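# Store lit-lamp kits in drawers, return the signalled one

## Task

Some or all of the kits on the tray have a lit lamp beside them, and each lit lamp has its own colour. Move every kit with a lit lamp into a drawer that held nothing at the start, putting just one kit in each drawer, and close all drawers completely. Kits whose lamp is unlit stay on the tray. After a short delay the signal tower shows one of the lit colours. Take the kit whose lamp had that colour, and no other kit, back to the tray, then close all drawers completely again. Everything must stay in place without the robot holding it. Finish by releasing your grip and moving the grippers away.

## Robot and tools

Robot: two arms, left_arm and right_arm, each with a two-finger gripper. The names do not refer to sides of any image. left_arm is mounted on the +y side.

Frames: every reported pose uses a single scene frame. Its origin is on the table surface midway between the arms, +x points out over the table, +z points up. Positions are in metres and orientation is a quaternion in wxyz order. At long reach the printed hand position can be off from the true one. Each gripper has its own axes: the fingers point along its +z and close along its y. end_effector_position is the spot between the pads when they are shut. The fingertips extend about 33 mm past it when closed and 9 mm when fully open. Closing pushes the tips roughly 24 mm further from the arm, so leave that much room above a surface.

Row layout, shared by execute_actions and move: one flat list of 18 numbers, each in [-1, 1], and it always covers both arms. The first 9 are left_arm dx, dy, dz, rx, ry, rz, then left_gripper position, force_limit, speed. The next 9 are the same for right_arm and right_gripper. dx to rz are offsets, not poses. They are given in that gripper's own axes and scaled so that 1.0 equals 0.6 m or 180 degrees. rx, ry, rz together form a single rotation vector.

execute_actions(actions): a list of actions. Each action is a table of up to 15 rows, and each row runs for one control step of 1/30 s. A shorter table repeats its last row until 15 steps are used. Every row's offset counts from the gripper's measured pose at the start of that action, not from the row before. For the first action in a call, that start is the last pose a result reported. Each step is clipped to within 70 mm and 16 degrees of the current measured pose, so a distant offset needs several actions. After an action the arm goes at most to its last clipped pose. An empty list just returns the state and images.

Gripper numbers: position +1 is fully open (140 mm). The pads touch near -0.8, and -1 closes until something blocks the fingers. force_limit: -1 is about 14 N, 0 about 60 N, +1 about 107 N on parts up to 40 mm wide. speed: -1 is about 30 mm/s, 0 about 140, +1 about 250. To keep a gripper unchanged, resend its previous three numbers, because a 0 there is a real command. To grip, send -1 and confirm object_status is 2. The codes are: 0 moving, 1 blocked while opening, 2 blocked while closing, 3 at the requested position or pads touching (a thin part may still be held). While status is 2, a new force_limit only applies with a changed position (for example -1 to -0.98) or if the part yields. position_measured is in counts, 3 fully open to 230 pads touching, and is not linear in mm.

move(target, speed, blocking): target is one 18-number row as above. Its offsets count from the pose in the latest result that showed one. Each gripper travels in a straight line and both paths end together. A path lasts 0.5 to 10 s and is cut off at 10 s. speed is the top path speed in m/s, 0.002 to 0.5, default 0.25, and turning is capped at twice that in rad/s. Finger numbers are sent at the start. Paths do not steer around obstacles or the other arm, and real motion can lag, stray or overshoot the speed near full reach. Faster contact hits harder, and aiming further past a contact presses harder. The move: line reports the ending (done, off_target, moving, held, fault) and limits (paced = pose clipped; held = some steps blocked, after which the arm may surge). The distance of each gripper from its target is also given. With blocking=false the result returns after 0.5 s. Until a result shows the move has ended, call wait or stop before any other execute_actions or move.

wait(seconds): 0 to 10. The arms hold their last command, and a running move continues but returns early when it finishes. stop(): brakes a running move and needs room to do so. The fingers keep moving.

zoom_image(camera, region): camera is cam_high, cam_left_wrist or cam_right_wrist, all 504x504. region is [x0, y0, x1, y1] in pixels from the top-left corner, at most 504 by 504.

finished_scene(scene): ends the current scene, passing its number, and cannot be undone. Check first that the goal holds on its own. Replying without a tool call also ends things.

Result lines: the state line gives each gripper's pose. Hand target lines give where the controller is now driving each gripper. A pose unreachable line means the clearance check altered or blocked that arm's command. Step readings list positions at some steps, and HELD marks blocked steps. Joint torques and external torque estimates are noisy and include friction and held weight. Load limits in N m are waist 20, shoulder 20, upper arm roll 18, elbow 18, forearm roll 12, wrist pitch 12, wrist roll 12. If one is reached, a TORQUE FAULT stops that arm for 10 s and drops the rest of the call. MOTOR HOT warns of heating from holding loads, and an OVER-TEMPERATURE FAULT brakes the arm until it cools.

Cautions: nothing may leave the table. Do not let the arms collide or press each other. Avoid drops, slips, slams and forceful pushes on drawers. Held parts may be tugged briefly and loose items nudged, so grip firmly. For an arm that should stay still, send the offset back to its wanted pose in the first call of a reply and zeros after that.

Each tool is called after "Emit:" as name([rows], argument=value, ...), one row to a line, values as JSON.

## Session

Emit:
execute_actions(actions=[])

Scene clock: 0.00 s.
left_arm: end_effector_position=(+0.3107, +0.4379, +0.1635) position_measured=3 object_status=3 end_effector_quat_wxyz=(-0.143, +0.647, -0.609, -0.436) | right_arm: end_effector_position=(+0.6259, -0.7987, +0.1506) position_measured=3 object_status=3 end_effector_quat_wxyz=(+0.054, -0.323, +0.718, -0.614)
Joint positions: left_arm=[-0.089  0.153 -0.089 -2.229  0.607  1.578 -0.645] | right_arm=[-0.443  0.455 -0.014 -2.113 -2.181  2.202  2.334]
Joint velocities: left_arm=[ 0.     0.    -0.001 -0.    -0.001 -0.001 -0.   ] | right_arm=[ 0.     0.     0.    -0.001  0.001 -0.001  0.001]
Joint torques (N m, as the joint torque sensors report them, + toward a larger angle): no reading
External joint torques (N m, as the arm's controller estimates them; a push from outside toward a larger angle lowers the number): no reading
Hand target (left_arm): +0.311, +0.438, +0.163; -0.143, +0.647, -0.609, -0.436
Hand target (right_arm): +0.626, -0.799, +0.151; +0.054, -0.323, +0.718, -0.614

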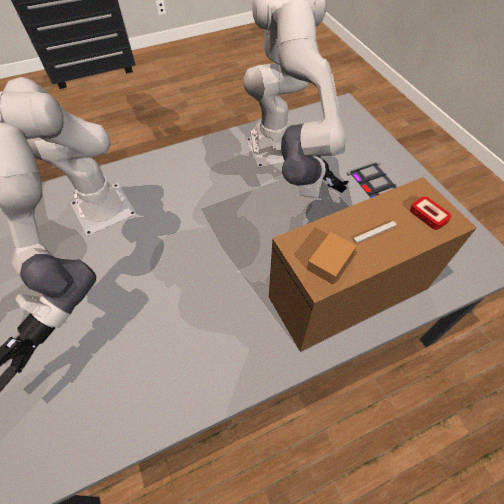

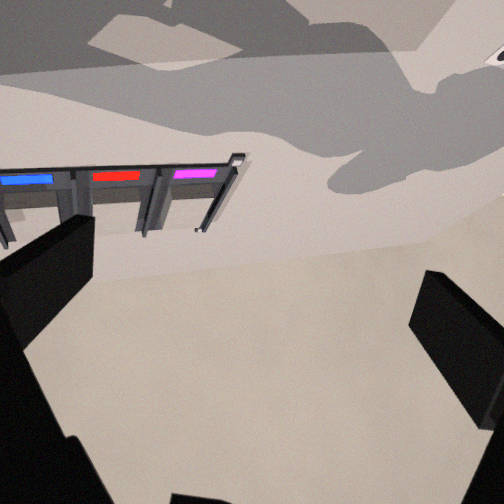

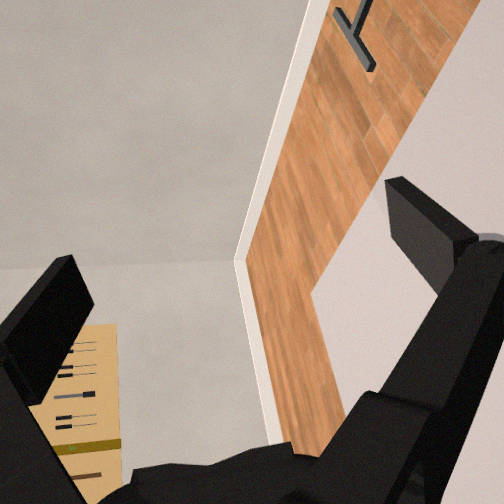

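Emit:
zoom_image(camera="cam_high", region=[250, 100, 504, 354])

Emit:
zoom_image(camera="cam_left_wrist", region=[0, 120, 280, 280])

Emit:
zoom_image(camera="cam_right_wrist", region=[0, 300, 200, 504])

Region (250, 100, 504, 354) of cam_high's 504x504 image, scaled by 1.984, with more detail than that image has.

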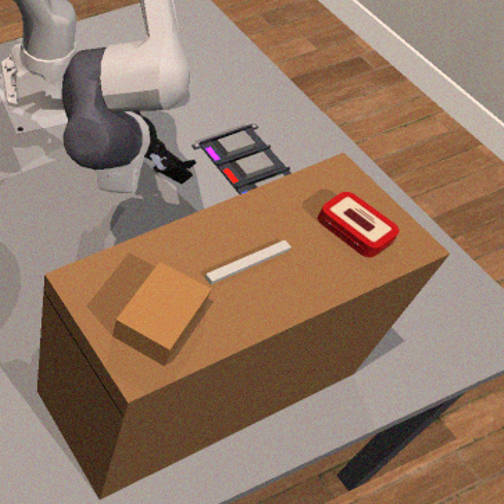

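Region (0, 120, 280, 280) of cam_left_wrist's 504x504 image, scaled by 1.800, with more detail than that image has; it fills the top 288 rows of this view, and the rest is white.

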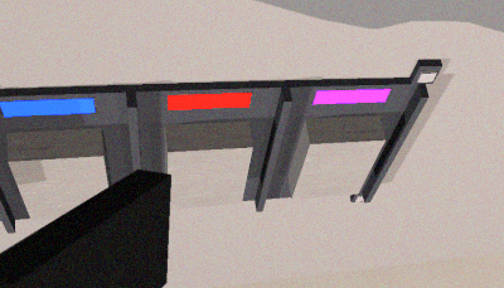

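Region (0, 300, 200, 504) of cam_right_wrist's 504x504 image, scaled by 2.471, with more detail than that image has; it fills the left 494 columns of this view, and the rest is white.

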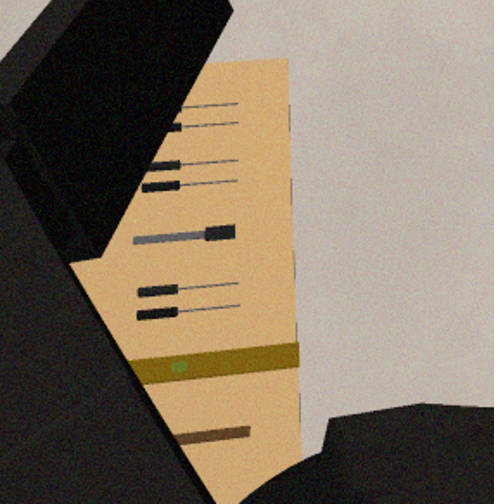

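Emit:
move(target=[0,0,0,0,0,0,1,0,0,-0.135,0.032,-0.993,0.513,-0.41,-0.457,1,0,0], speed=0.3)

Scene clock: 27.00 s.
left_arm: end_effector_position=(+0.3107, +0.4379, +0.1635) position_measured=3 object_status=3 end_effector_quat_wxyz=(-0.143, +0.647, -0.609, -0.436) | right_arm: end_effector_position=(+0.3986, -0.2542, +0.2588) position_measured=3 object_status=3 end_effector_quat_wxyz=(-0.272, +0.592, +0.448, +0.612)
Joint positions: left_arm=[-0.089  0.153 -0.089 -2.229  0.607  1.578 -0.645] | right_arm=[ 1.394  1.734 -1.266 -3.054 -2.802  0.558  3.003]
Joint velocities: left_arm=[ 0.     0.001  0.001  0.    -0.     0.001  0.002] | right_arm=[-0.001 -0.012  0.005 -0.     0.001 -0.     0.018]
Joint torques (N m, as the joint torque sensors report them, + toward a larger angle): left_arm=[  0.3  -31.7   -0.44  19.51   1.26  -0.36   0.06] | right_arm=[ -2.25 -15.16 -14.95  -8.81   3.19   0.15   0.53]
External joint torques (N m, as the arm's controller estimates them; a push from outside toward a larger angle lowers the number): left_arm=[ 0.18  0.83 -0.48  0.02 -0.1  -0.09  0.06] | right_arm=[-2.23 -1.17  2.61 -1.33 -0.05 -0.32  0.49]
Hand target (left_arm): +0.311, +0.438, +0.163; -0.143, +0.647, -0.609, -0.436
Hand target (right_arm): +0.398, -0.255, +0.258; -0.276, +0.596, +0.443, +0.610
Off the commanded pose (left_arm): 0.000 m, 0 deg.
Off the commanded pose (right_arm): 0.009 m, 26 deg; orientation clipped at the last step of the last action.
joint sent to its limit (right arm) — the command would take joint 4 (elbow) past its lower limit, joint 5 (forearm roll) past its lower limit and joint 7 (wrist roll) past its upper limit, so those joints were sent only as far as their limits.
move: off_target (right_arm); limits=paced

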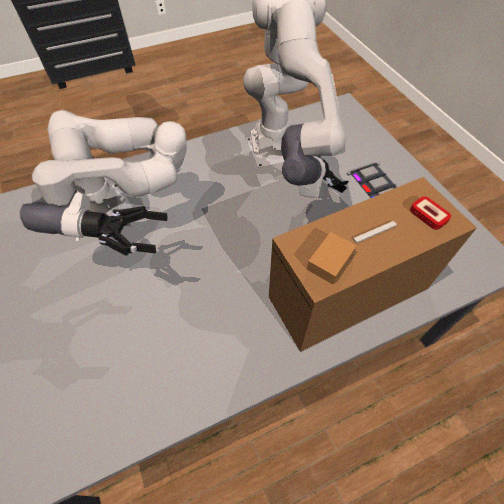

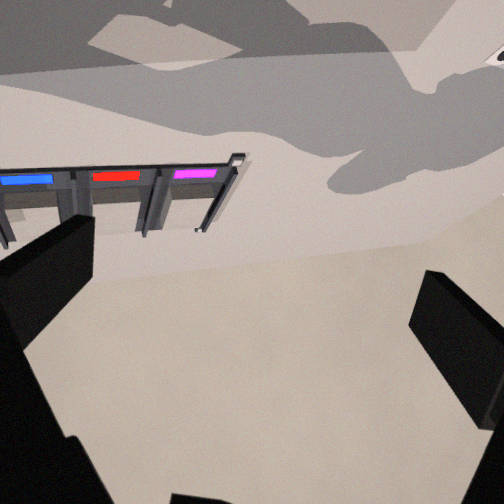

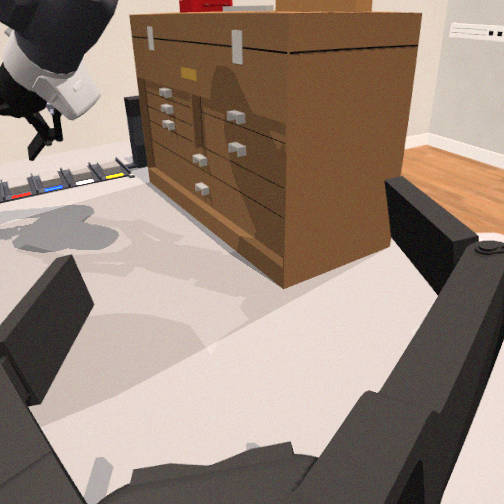

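Emit:
zoom_image(camera="cam_right_wrist", region=[110, 10, 310, 210])

Emit:
zoom_image(camera="cam_right_wrist", region=[0, 80, 180, 220])

Region (110, 10, 310, 210) of cam_right_wrist's 504x504 image, scaled by 2.520, with more detail than that image has.

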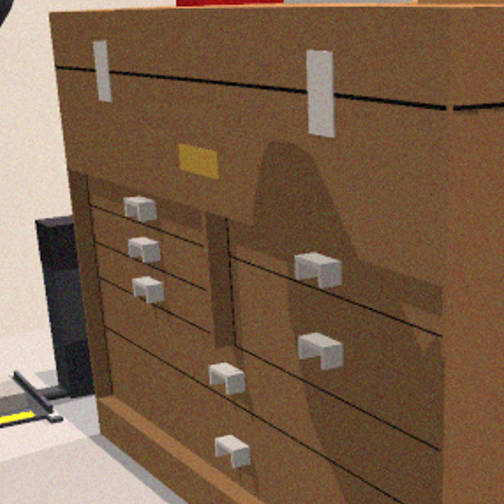

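Region (0, 80, 180, 220) of cam_right_wrist's 504x504 image, scaled by 2.800, with more detail than that image has.

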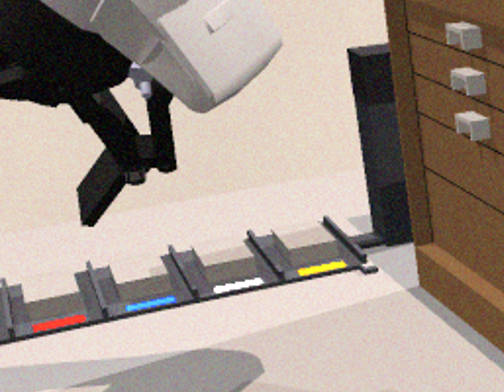

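Emit:
move(target=[-0.412,-0.03,0.027,0.137,0.271,0.018,1,0,0,0,0,0,0,0,0,1,0,0])

Scene clock: 38.57 s.
left_arm: end_effector_position=(+0.3448, +0.6249, +0.3267) position_measured=3 object_status=3 end_effector_quat_wxyz=(+0.004, +0.715, -0.699, -0.009) | right_arm: end_effector_position=(+0.3986, -0.2543, +0.2588) position_measured=3 object_status=3 end_effector_quat_wxyz=(-0.273, +0.594, +0.447, +0.611)
Joint positions: left_arm=[-0.127 -0.354  0.711 -2.067  0.247  1.773  0.341] | right_arm=[ 1.394  1.733 -1.266 -3.054 -2.802  0.558  3.008]
Joint velocities: left_arm=[-0.005 -0.001  0.003  0.002  0.001 -0.004  0.027] | right_arm=[ 0.001 -0.     0.001 -0.001 -0.     0.    -0.001]
Joint torques (N m, as the joint torque sensors report them, + toward a larger angle): left_arm=[ -0.98 -11.33  -7.81  24.77   0.13   2.08   0.33] | right_arm=[ -0.12 -12.61 -16.47  -8.13   3.61   0.33  -0.07]
External joint torques (N m, as the arm's controller estimates them; a push from outside toward a larger angle lowers the number): left_arm=[-0.94  0.59 -0.41  1.   -0.66 -0.36  0.33] | right_arm=[-0.1   1.47  1.09 -0.62  0.38 -0.13 -0.1 ]
Hand target (left_arm): +0.345, +0.624, +0.327; +0.006, +0.711, -0.703, -0.008
Hand target (right_arm): +0.399, -0.254, +0.259; -0.272, +0.592, +0.448, +0.612
Off the commanded pose (left_arm): 0.010 m, 2 deg.
Off the commanded pose (right_arm): 0.000 m, 0 deg.
move: off_target (left_arm)

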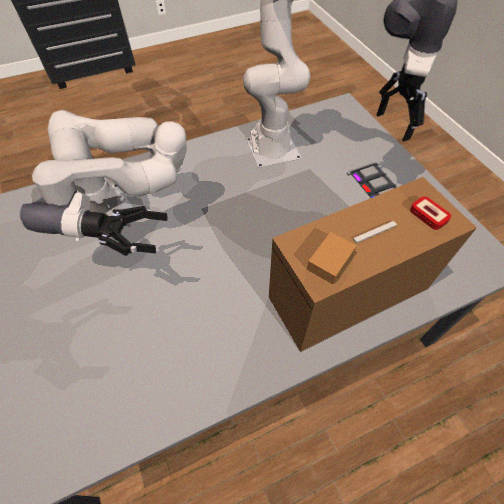

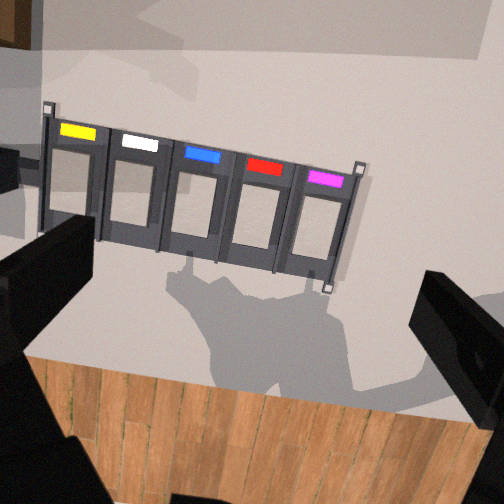

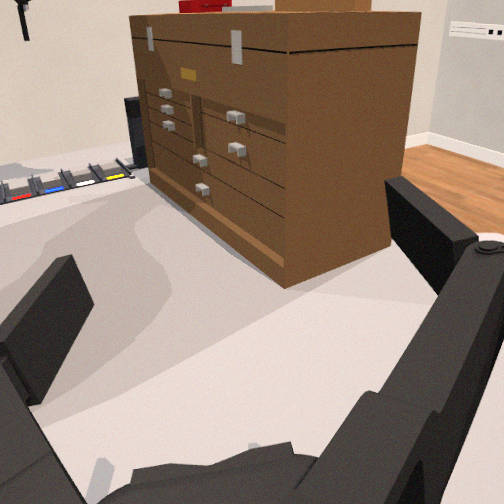

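Emit:
zoom_image(camera="cam_left_wrist", region=[0, 80, 200, 280])

Emit:
zoom_image(camera="cam_left_wrist", region=[180, 120, 380, 320])

Emit:
zoom_image(camera="cam_high", region=[290, 150, 480, 290])

Region (0, 80, 200, 280) of cam_left_wrist's 504x504 image, scaled by 2.520, with more detail than that image has.

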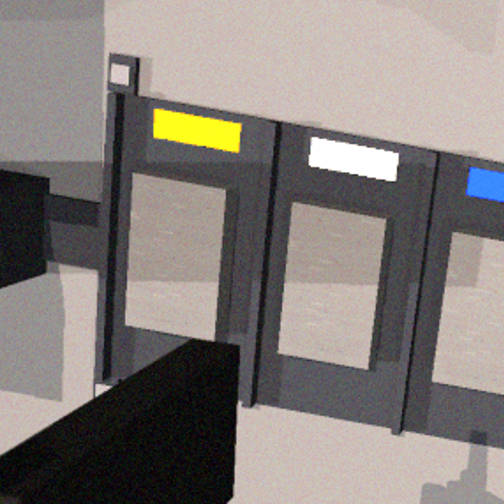

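Region (180, 120, 380, 320) of cam_left_wrist's 504x504 image, scaled by 2.520, with more detail than that image has.

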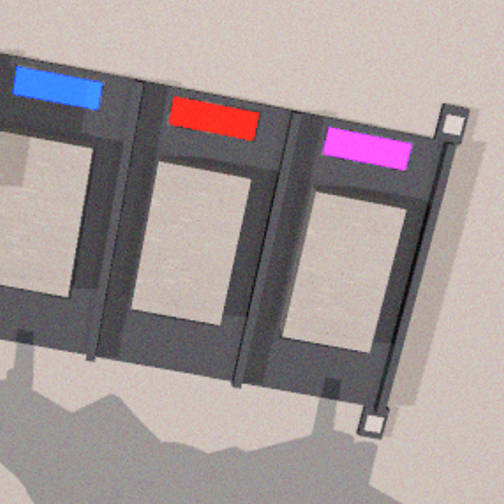

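Region (290, 150, 480, 290) of cam_high's 504x504 image, scaled by 2.653, with more detail than that image has; it fills the top 371 rows of this view, and the rest is white.

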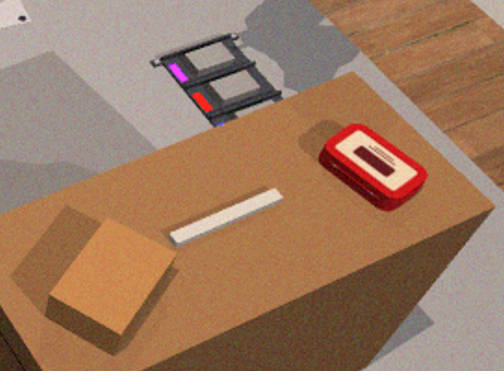

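Emit:
move(target=[-0.05,0,0.25,0,0,0,1,0,0,0,0,0,0,0,0,1,0,0])

Scene clock: 46.07 s.
left_arm: end_effector_position=(+0.3420, +0.6523, +0.1753) position_measured=3 object_status=3 end_effector_quat_wxyz=(+0.008, +0.716, -0.698, -0.010) | right_arm: end_effector_position=(+0.3986, -0.2543, +0.2588) position_measured=3 object_status=3 end_effector_quat_wxyz=(-0.273, +0.594, +0.447, +0.611)
Joint positions: left_arm=[-0.17  -0.172  0.897 -2.307  0.183  2.172  0.453] | right_arm=[ 1.394  1.733 -1.266 -3.054 -2.802  0.558  3.008]
Joint velocities: left_arm=[-0.005  0.     0.005  0.001 -0.003  0.012  0.027] | right_arm=[ 0.001  0.001 -0.     0.001  0.    -0.    -0.001]
Joint torques (N m, as the joint torque sensors report them, + toward a larger angle): left_arm=[ -2.63 -12.65  -4.5   22.98  -0.51   2.84   0.3 ] | right_arm=[ -0.38 -13.91 -16.49  -8.16   3.2    0.33   0.16]
External joint torques (N m, as the arm's controller estimates them; a push from outside toward a larger angle lowers the number): left_arm=[-2.59  1.08 -0.4   0.09 -1.16  0.41  0.3 ] | right_arm=[-0.43  0.17  1.09 -0.78 -0.04 -0.13  0.12]
Hand target (left_arm): +0.344, +0.652, +0.176; +0.006, +0.713, -0.701, -0.008
Hand target (right_arm): +0.399, -0.254, +0.259; -0.273, +0.594, +0.447, +0.611
Off the commanded pose (left_arm): 0.004 m, 0 deg.
Off the commanded pose (right_arm): 0.000 m, 0 deg.
move: off_target (left_arm)

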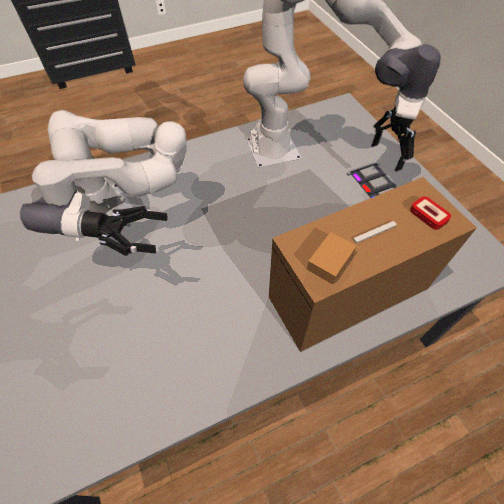

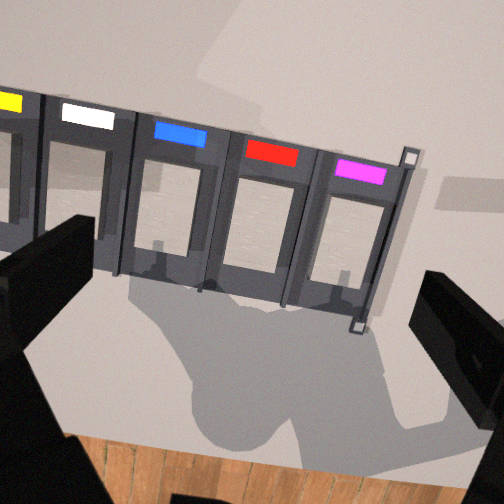

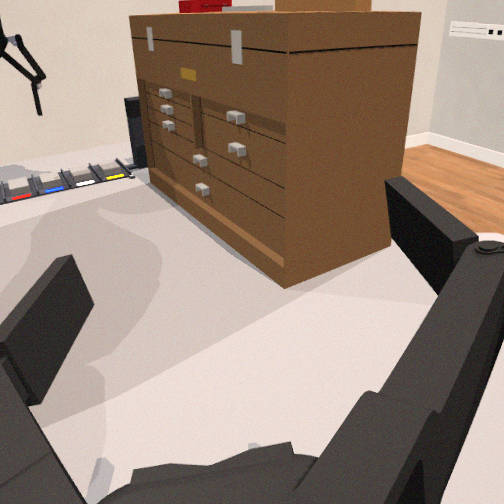

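Emit:
move(target=[0.537,-0.153,-0.1,0.213,0.225,-0.456,1,0,0,0,0,0,0,0,0,1,0,0])

Scene clock: 68.33 s.
left_arm: end_effector_position=(+0.4482, +0.3201, +0.2394) position_measured=3 object_status=3 end_effector_quat_wxyz=(+0.017, +0.906, -0.008, +0.422) | right_arm: end_effector_position=(+0.3986, -0.2543, +0.2588) position_measured=3 object_status=3 end_effector_quat_wxyz=(-0.273, +0.594, +0.447, +0.611)
Joint positions: left_arm=[-0.418 -0.442  0.132 -2.935 -1.036  3.526 -0.809] | right_arm=[ 1.394  1.733 -1.266 -3.054 -2.802  0.558  3.008]
Joint velocities: left_arm=[-0.043  0.     0.043 -0.005  0.014  0.035 -0.033] | right_arm=[-0.001  0.    -0.     0.001  0.    -0.001  0.003]
Joint torques (N m, as the joint torque sensors report them, + toward a larger angle): left_arm=[-0.79 -9.89 -2.2  17.03  2.98  3.3  -0.01] | right_arm=[ -0.59 -13.62 -16.76  -8.19   3.23   0.31   0.13]
External joint torques (N m, as the arm's controller estimates them; a push from outside toward a larger angle lowers the number): left_arm=[-0.85  0.79  0.32 -1.79  1.    0.39 -0.03] | right_arm=[-0.58  0.47  0.8  -0.73 -0.01 -0.16  0.09]
Hand target (left_arm): +0.448, +0.321, +0.240; +0.017, +0.906, -0.004, +0.424
Hand target (right_arm): +0.399, -0.254, +0.259; -0.273, +0.594, +0.447, +0.611
Off the commanded pose (left_arm): 0.015 m, 2 deg.
Off the commanded pose (right_arm): 0.000 m, 0 deg.
move: off_target (left_arm)

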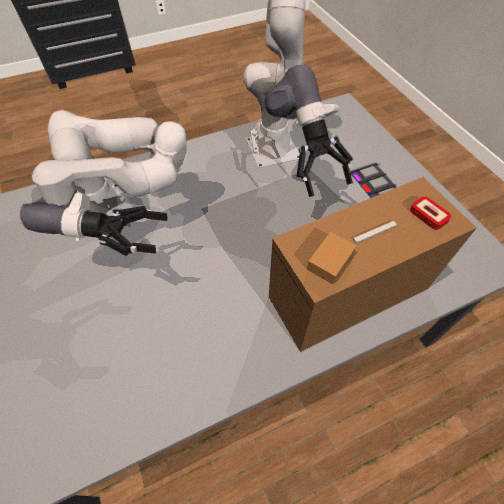

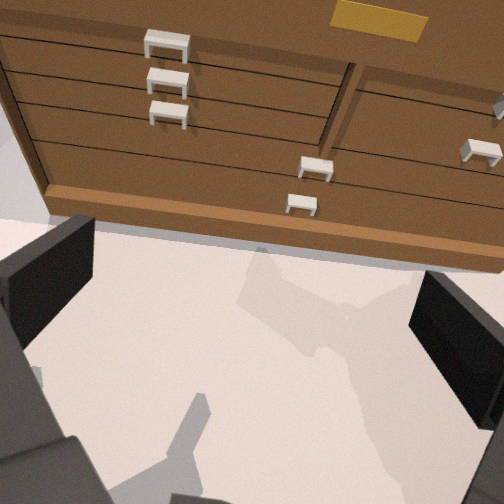

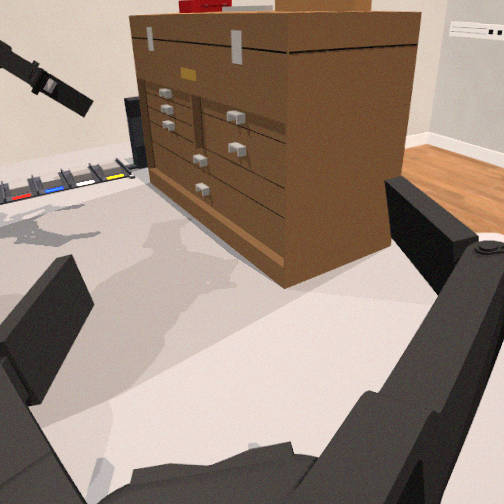

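Emit:
move(target=[0.145,-0.118,0.128,0.012,0,0,0,0,0,0,0,0,0,0,0,1,0,0], speed=0.15)

Scene clock: 81.30 s.
left_arm: end_effector_position=(+0.5640, +0.3919, +0.2536) position_measured=129 object_status=3 end_effector_quat_wxyz=(-0.005, +0.908, -0.003, +0.419) | right_arm: end_effector_position=(+0.3986, -0.2543, +0.2588) position_measured=3 object_status=3 end_effector_quat_wxyz=(-0.273, +0.594, +0.447, +0.611)
Joint positions: left_arm=[-0.577 -0.192  0.594 -2.629 -0.712  3.404 -0.866] | right_arm=[ 1.394  1.733 -1.266 -3.054 -2.802  0.558  3.008]
Joint velocities: left_arm=[-0.104 -0.015  0.105 -0.001  0.03   0.014 -0.028] | right_arm=[ 0.    -0.     0.    -0.002  0.    -0.    -0.   ]
Joint torques (N m, as the joint torque sensors report them, + toward a larger angle): left_arm=[ -1.18 -16.99  -2.55  17.75   2.73   3.55  -0.18] | right_arm=[ -0.4  -13.7  -16.48  -8.27   3.2    0.32   0.12]
External joint torques (N m, as the arm's controller estimates them; a push from outside toward a larger angle lowers the number): left_arm=[-1.14 -1.21  0.73 -2.3   0.9   0.48 -0.2 ] | right_arm=[-0.4   0.37  1.08 -0.79 -0.04 -0.15  0.08]
Hand target (left_arm): +0.564, +0.391, +0.255; -0.003, +0.907, -0.000, +0.421
Hand target (right_arm): +0.399, -0.254, +0.259; -0.273, +0.594, +0.447, +0.611
Off the commanded pose (left_arm): 0.004 m, 1 deg.
Off the commanded pose (right_arm): 0.000 m, 0 deg.
move: off_target (left_arm)

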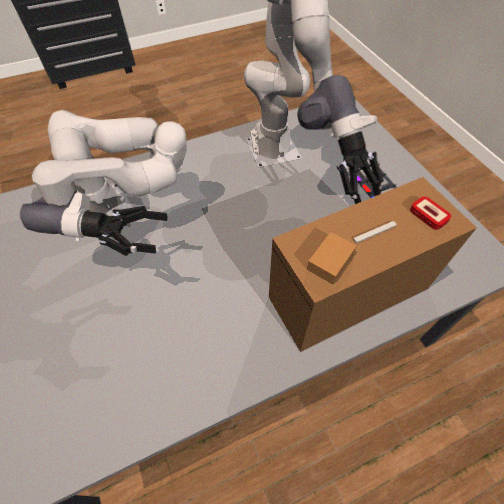

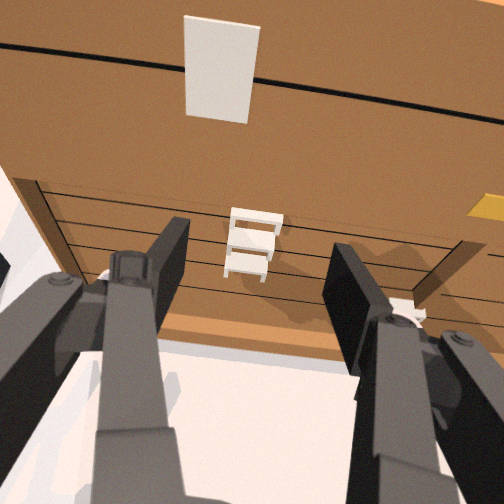

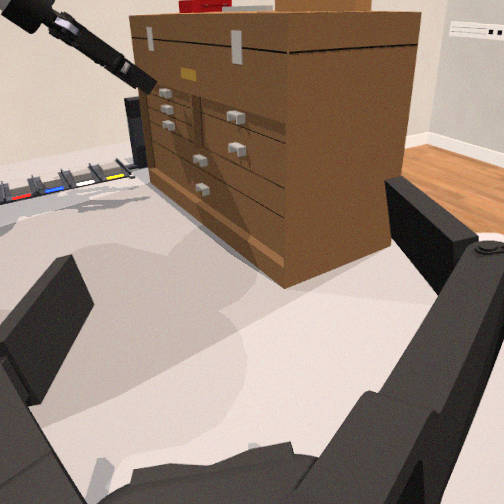

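Emit:
move(target=[-0.005,-0.005,0.075,0,0,0,0,0,0,0,0,0,0,0,0,1,0,0], speed=0.06)

Emit:
zoom_image(camera="cam_right_wrist", region=[100, 50, 220, 170])

Scene clock: 85.13 s.
left_arm: end_effector_position=(+0.5953, +0.3977, +0.2226) position_measured=129 object_status=3 end_effector_quat_wxyz=(-0.034, +0.917, -0.016, +0.396) | right_arm: end_effector_position=(+0.3986, -0.2543, +0.2588) position_measured=3 object_status=3 end_effector_quat_wxyz=(-0.273, +0.594, +0.447, +0.611)
Joint positions: left_arm=[-0.837 -0.016  0.912 -2.548 -0.453  3.375 -1.102] | right_arm=[ 1.394  1.733 -1.266 -3.054 -2.802  0.558  3.008]
Joint velocities: left_arm=[-0.101 -0.     0.163 -0.037  0.278  0.011 -0.252] | right_arm=[ 0.     0.    -0.    -0.    -0.    -0.001 -0.   ]
Joint torques (N m, as the joint torque sensors report them, + toward a larger angle): left_arm=[ -0.64 -13.7   -0.03  18.09   2.16   3.71  -0.12] | right_arm=[ -0.29 -13.69 -16.7   -8.17   3.21   0.3    0.16]
External joint torques (N m, as the arm's controller estimates them; a push from outside toward a larger angle lowers the number): left_arm=[-0.62  1.02  0.42 -1.71  1.02  0.32 -0.14] | right_arm=[-0.3   0.39  0.86 -0.68 -0.03 -0.17  0.12]
Hand target (left_arm): +0.595, +0.395, +0.222; -0.024, +0.917, +0.004, +0.397
Hand target (right_arm): +0.399, -0.254, +0.259; -0.273, +0.594, +0.447, +0.611
Off the commanded pose (left_arm): 0.003 m, 5 deg.
Off the commanded pose (right_arm): 0.000 m, 0 deg.
move: off_target (left_arm)

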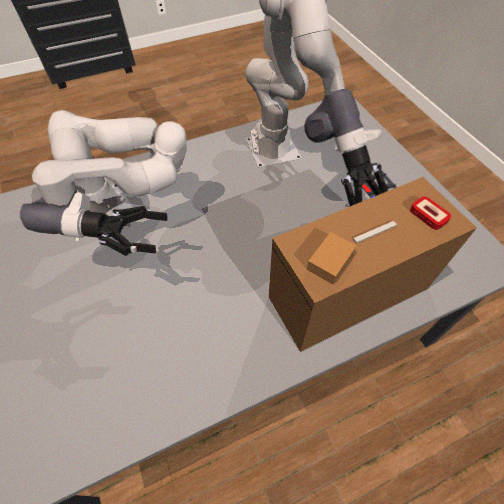

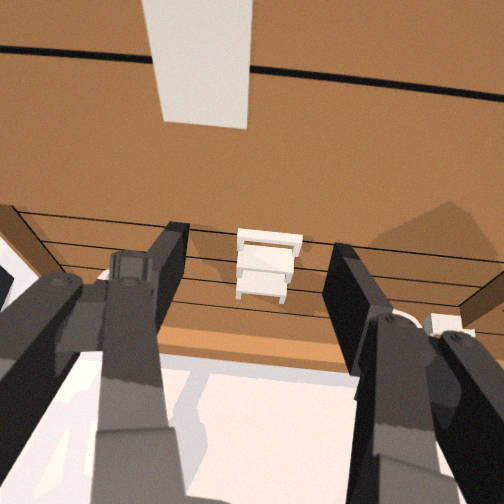

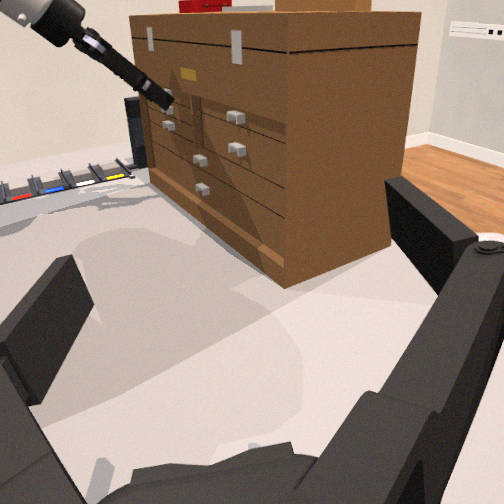

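Region (100, 50, 220, 170) of cam_right_wrist's 504x504 image, scaled by 4.200, with more detail than that image has.

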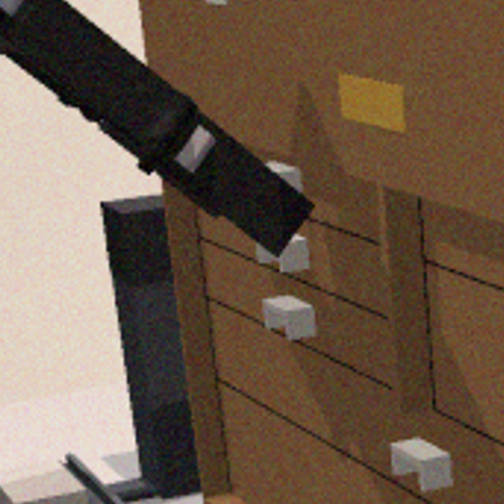

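Emit:
move(target=[0.012,0.01,-0.004,-0.016,0,-0.018,0,0,0,0,0,0,0,0,0,1,0,0], speed=0.05)

Emit:
move(target=[0,0,0,0,0,0,-1,0,0,0,0,0,0,0,0,1,0,0])

Emit:
zoom_image(camera="cam_right_wrist", region=[100, 50, 220, 170])

Scene clock: 89.43 s.
left_arm: end_effector_position=(+0.5969, +0.3952, +0.2288) position_measured=129 object_status=3 end_effector_quat_wxyz=(-0.008, +0.919, -0.002, +0.394) | right_arm: end_effector_position=(+0.3986, -0.2543, +0.2588) position_measured=3 object_status=3 end_effector_quat_wxyz=(-0.273, +0.594, +0.447, +0.611)
Joint positions: left_arm=[-0.912 -0.056  1.021 -2.546 -0.339  3.34  -1.212] | right_arm=[ 1.394  1.733 -1.266 -3.054 -2.802  0.558  3.008]
Joint velocities: left_arm=[-0.163 -0.022  0.178  0.002  0.077 -0.012 -0.052] | right_arm=[-0.001  0.001  0.    -0.001 -0.001 -0.    -0.001]
Joint torques (N m, as the joint torque sensors report them, + toward a larger angle): left_arm=[ -1.67 -13.43  -1.56  20.83   2.34   3.19  -0.06] | right_arm=[ -0.46 -13.59 -16.55  -8.15   3.2    0.31   0.13]
External joint torques (N m, as the arm's controller estimates them; a push from outside toward a larger angle lowers the number): left_arm=[-1.79 -1.8  -0.22  0.55  1.19 -0.25 -0.08] | right_arm=[-0.39  0.47  1.02 -0.62 -0.04 -0.16  0.09]
Hand target (left_arm): +0.598, +0.392, +0.230; -0.004, +0.919, +0.000, +0.395
Hand target (right_arm): +0.399, -0.254, +0.259; -0.273, +0.594, +0.447, +0.611
Off the commanded pose (left_arm): 0.004 m, 1 deg.
Off the commanded pose (right_arm): 0.000 m, 0 deg.
move: off_target (left_arm)

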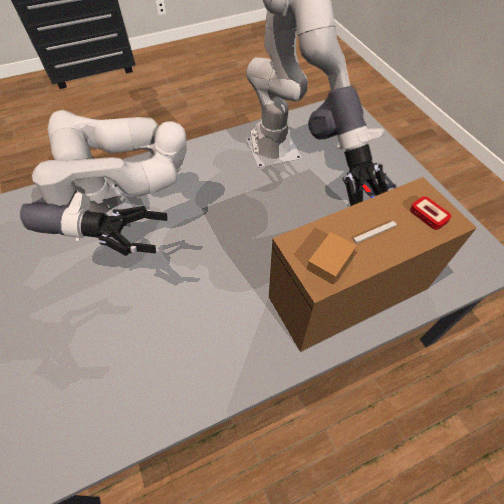

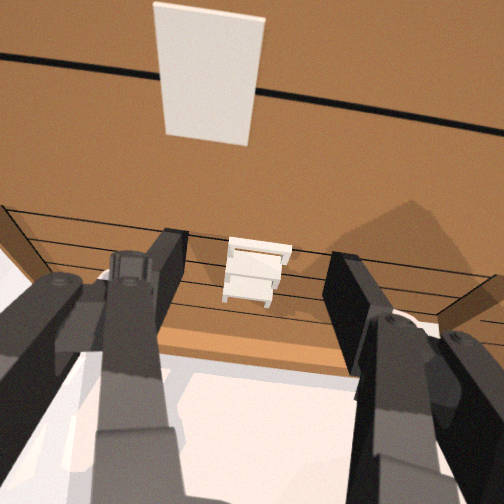

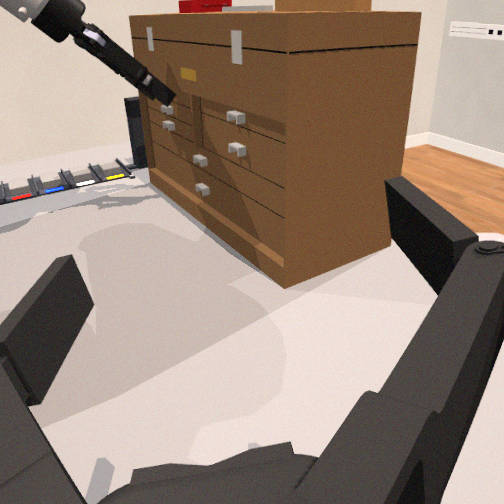

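Scene clock: 89.93 s.
left_arm: end_effector_position=(+0.5967, +0.3958, +0.2285) position_measured=193 object_status=2 end_effector_quat_wxyz=(-0.008, +0.919, -0.001, +0.394) | right_arm: end_effector_position=(+0.3986, -0.2543, +0.2588) position_measured=3 object_status=3 end_effector_quat_wxyz=(-0.273, +0.594, +0.447, +0.611)
Joint positions: left_arm=[-0.913 -0.057  1.023 -2.547 -0.338  3.34  -1.213] | right_arm=[ 1.394  1.733 -1.266 -3.054 -2.802  0.558  3.008]
Joint velocities: left_arm=[-0.    -0.001 -0.001 -0.001  0.001 -0.001  0.   ] | right_arm=[ 0.     0.001  0.001  0.    -0.    -0.001 -0.002]
Joint torques (N m, as the joint torque sensors report them, + toward a larger angle): left_arm=[  0.21 -10.93  -3.01  20.07   1.16   3.41   0.21] | right_arm=[ -0.47 -13.78 -16.78  -8.15   3.2    0.31   0.13]
External joint torques (N m, as the arm's controller estimates them; a push from outside toward a larger angle lowers the number): left_arm=[ 0.21  0.74 -1.63 -0.14 -0.01  0.    0.19] | right_arm=[-0.46  0.3   0.76 -0.65 -0.04 -0.16  0.1 ]
Hand target (left_arm): +0.597, +0.395, +0.229; -0.008, +0.919, -0.002, +0.394
Hand target (right_arm): +0.399, -0.254, +0.259; -0.273, +0.594, +0.447, +0.611
Off the commanded pose (left_arm): 0.001 m, 0 deg.
Off the commanded pose (right_arm): 0.000 m, 0 deg.
move: done

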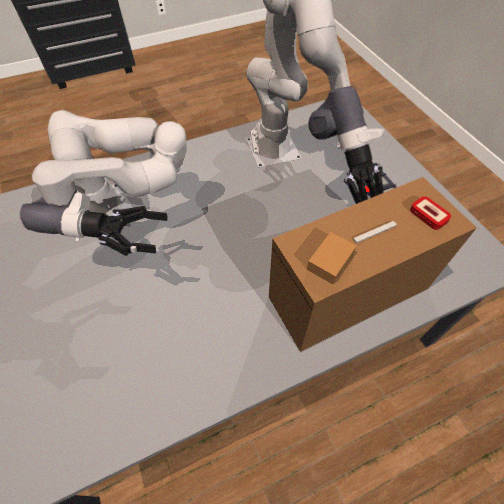

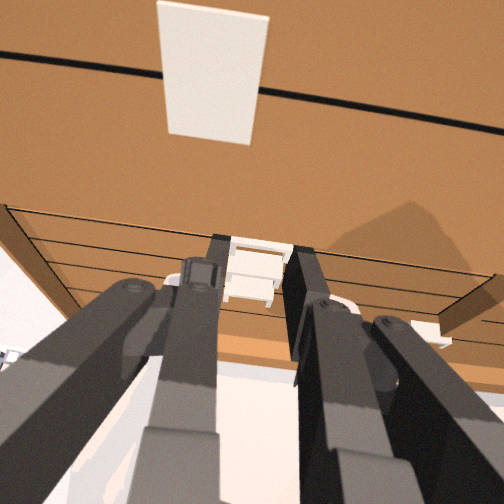

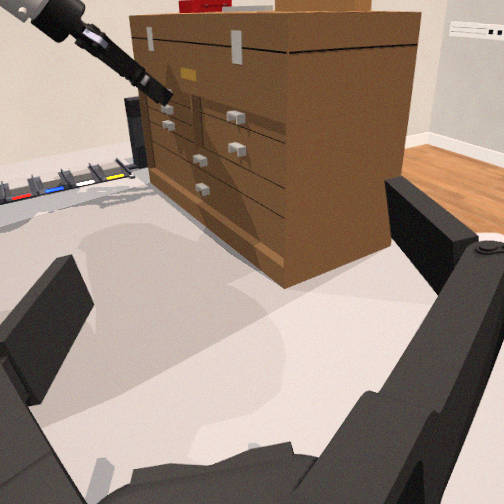

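Region (100, 50, 220, 170) of cam_right_wrist's 504x504 image, scaled by 4.200, with more detail than that image has.

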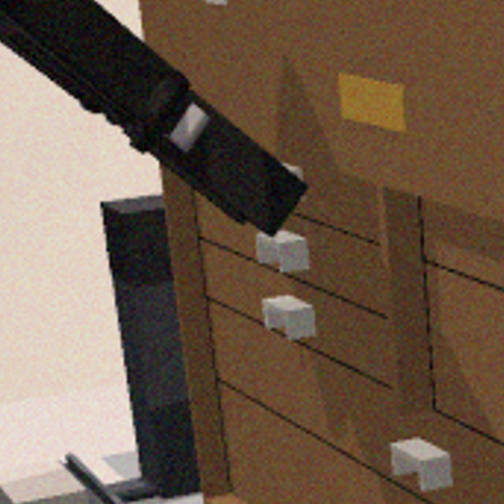

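Emit:
move(target=[-0.15,0,-0.157,0,0,0,-1,0,0,0,0,0,0,0,0,1,0,0], speed=0.07)

Scene clock: 93.73 s.
left_arm: end_effector_position=(+0.4679, +0.3911, +0.2275) position_measured=193 object_status=2 end_effector_quat_wxyz=(-0.004, +0.919, -0.001, +0.394) | right_arm: end_effector_position=(+0.3986, -0.2543, +0.2588) position_measured=3 object_status=3 end_effector_quat_wxyz=(-0.273, +0.594, +0.447, +0.611)
Joint positions: left_arm=[-0.13  -0.408  0.14  -2.913 -0.687  3.368 -0.945] | right_arm=[ 1.394  1.733 -1.266 -3.054 -2.802  0.558  3.008]
Joint velocities: left_arm=[ 0.05  -0.007 -0.048  0.001 -0.001 -0.027 -0.002] | right_arm=[ 0.001 -0.    -0.    -0.     0.001 -0.001  0.001]
Joint torques (N m, as the joint torque sensors report them, + toward a larger angle): left_arm=[  3.   -14.54  -3.41  18.24   1.01   3.39   0.21] | right_arm=[ -0.43 -13.77 -16.63  -8.08   3.21   0.32   0.15]
External joint torques (N m, as the arm's controller estimates them; a push from outside toward a larger angle lowers the number): left_arm=[ 3.03 -1.88 -1.29 -1.5  -0.63  0.23  0.19] | right_arm=[-0.44  0.33  0.95 -0.6  -0.03 -0.14  0.11]
Hand target (left_arm): +0.467, +0.393, +0.227; -0.005, +0.919, -0.000, +0.393
Hand target (right_arm): +0.399, -0.254, +0.259; -0.273, +0.594, +0.447, +0.611
Off the commanded pose (left_arm): 0.004 m, 0 deg.
Off the commanded pose (right_arm): 0.000 m, 0 deg.
move: off_target (left_arm)

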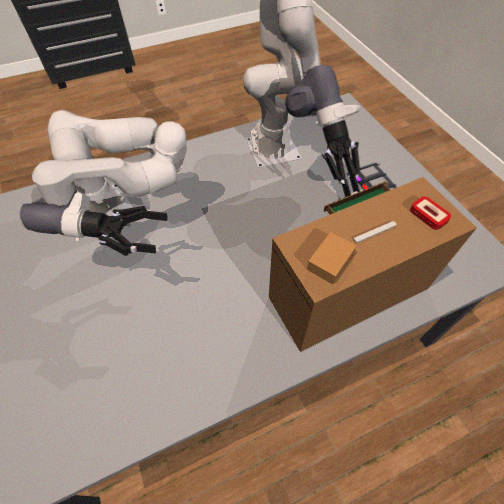

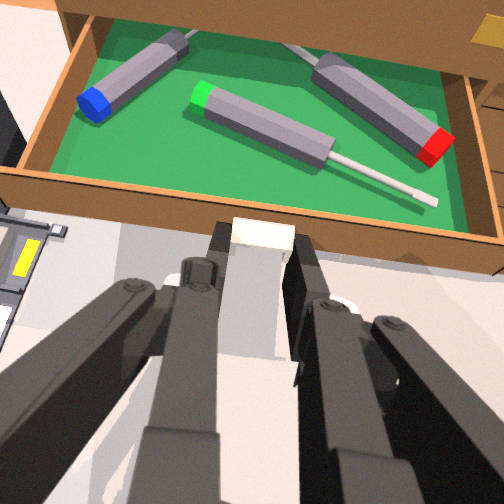

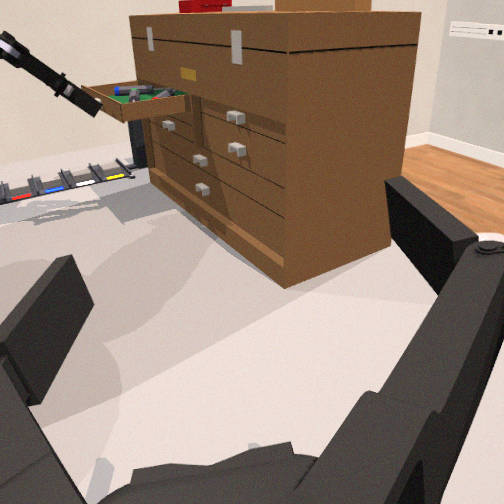

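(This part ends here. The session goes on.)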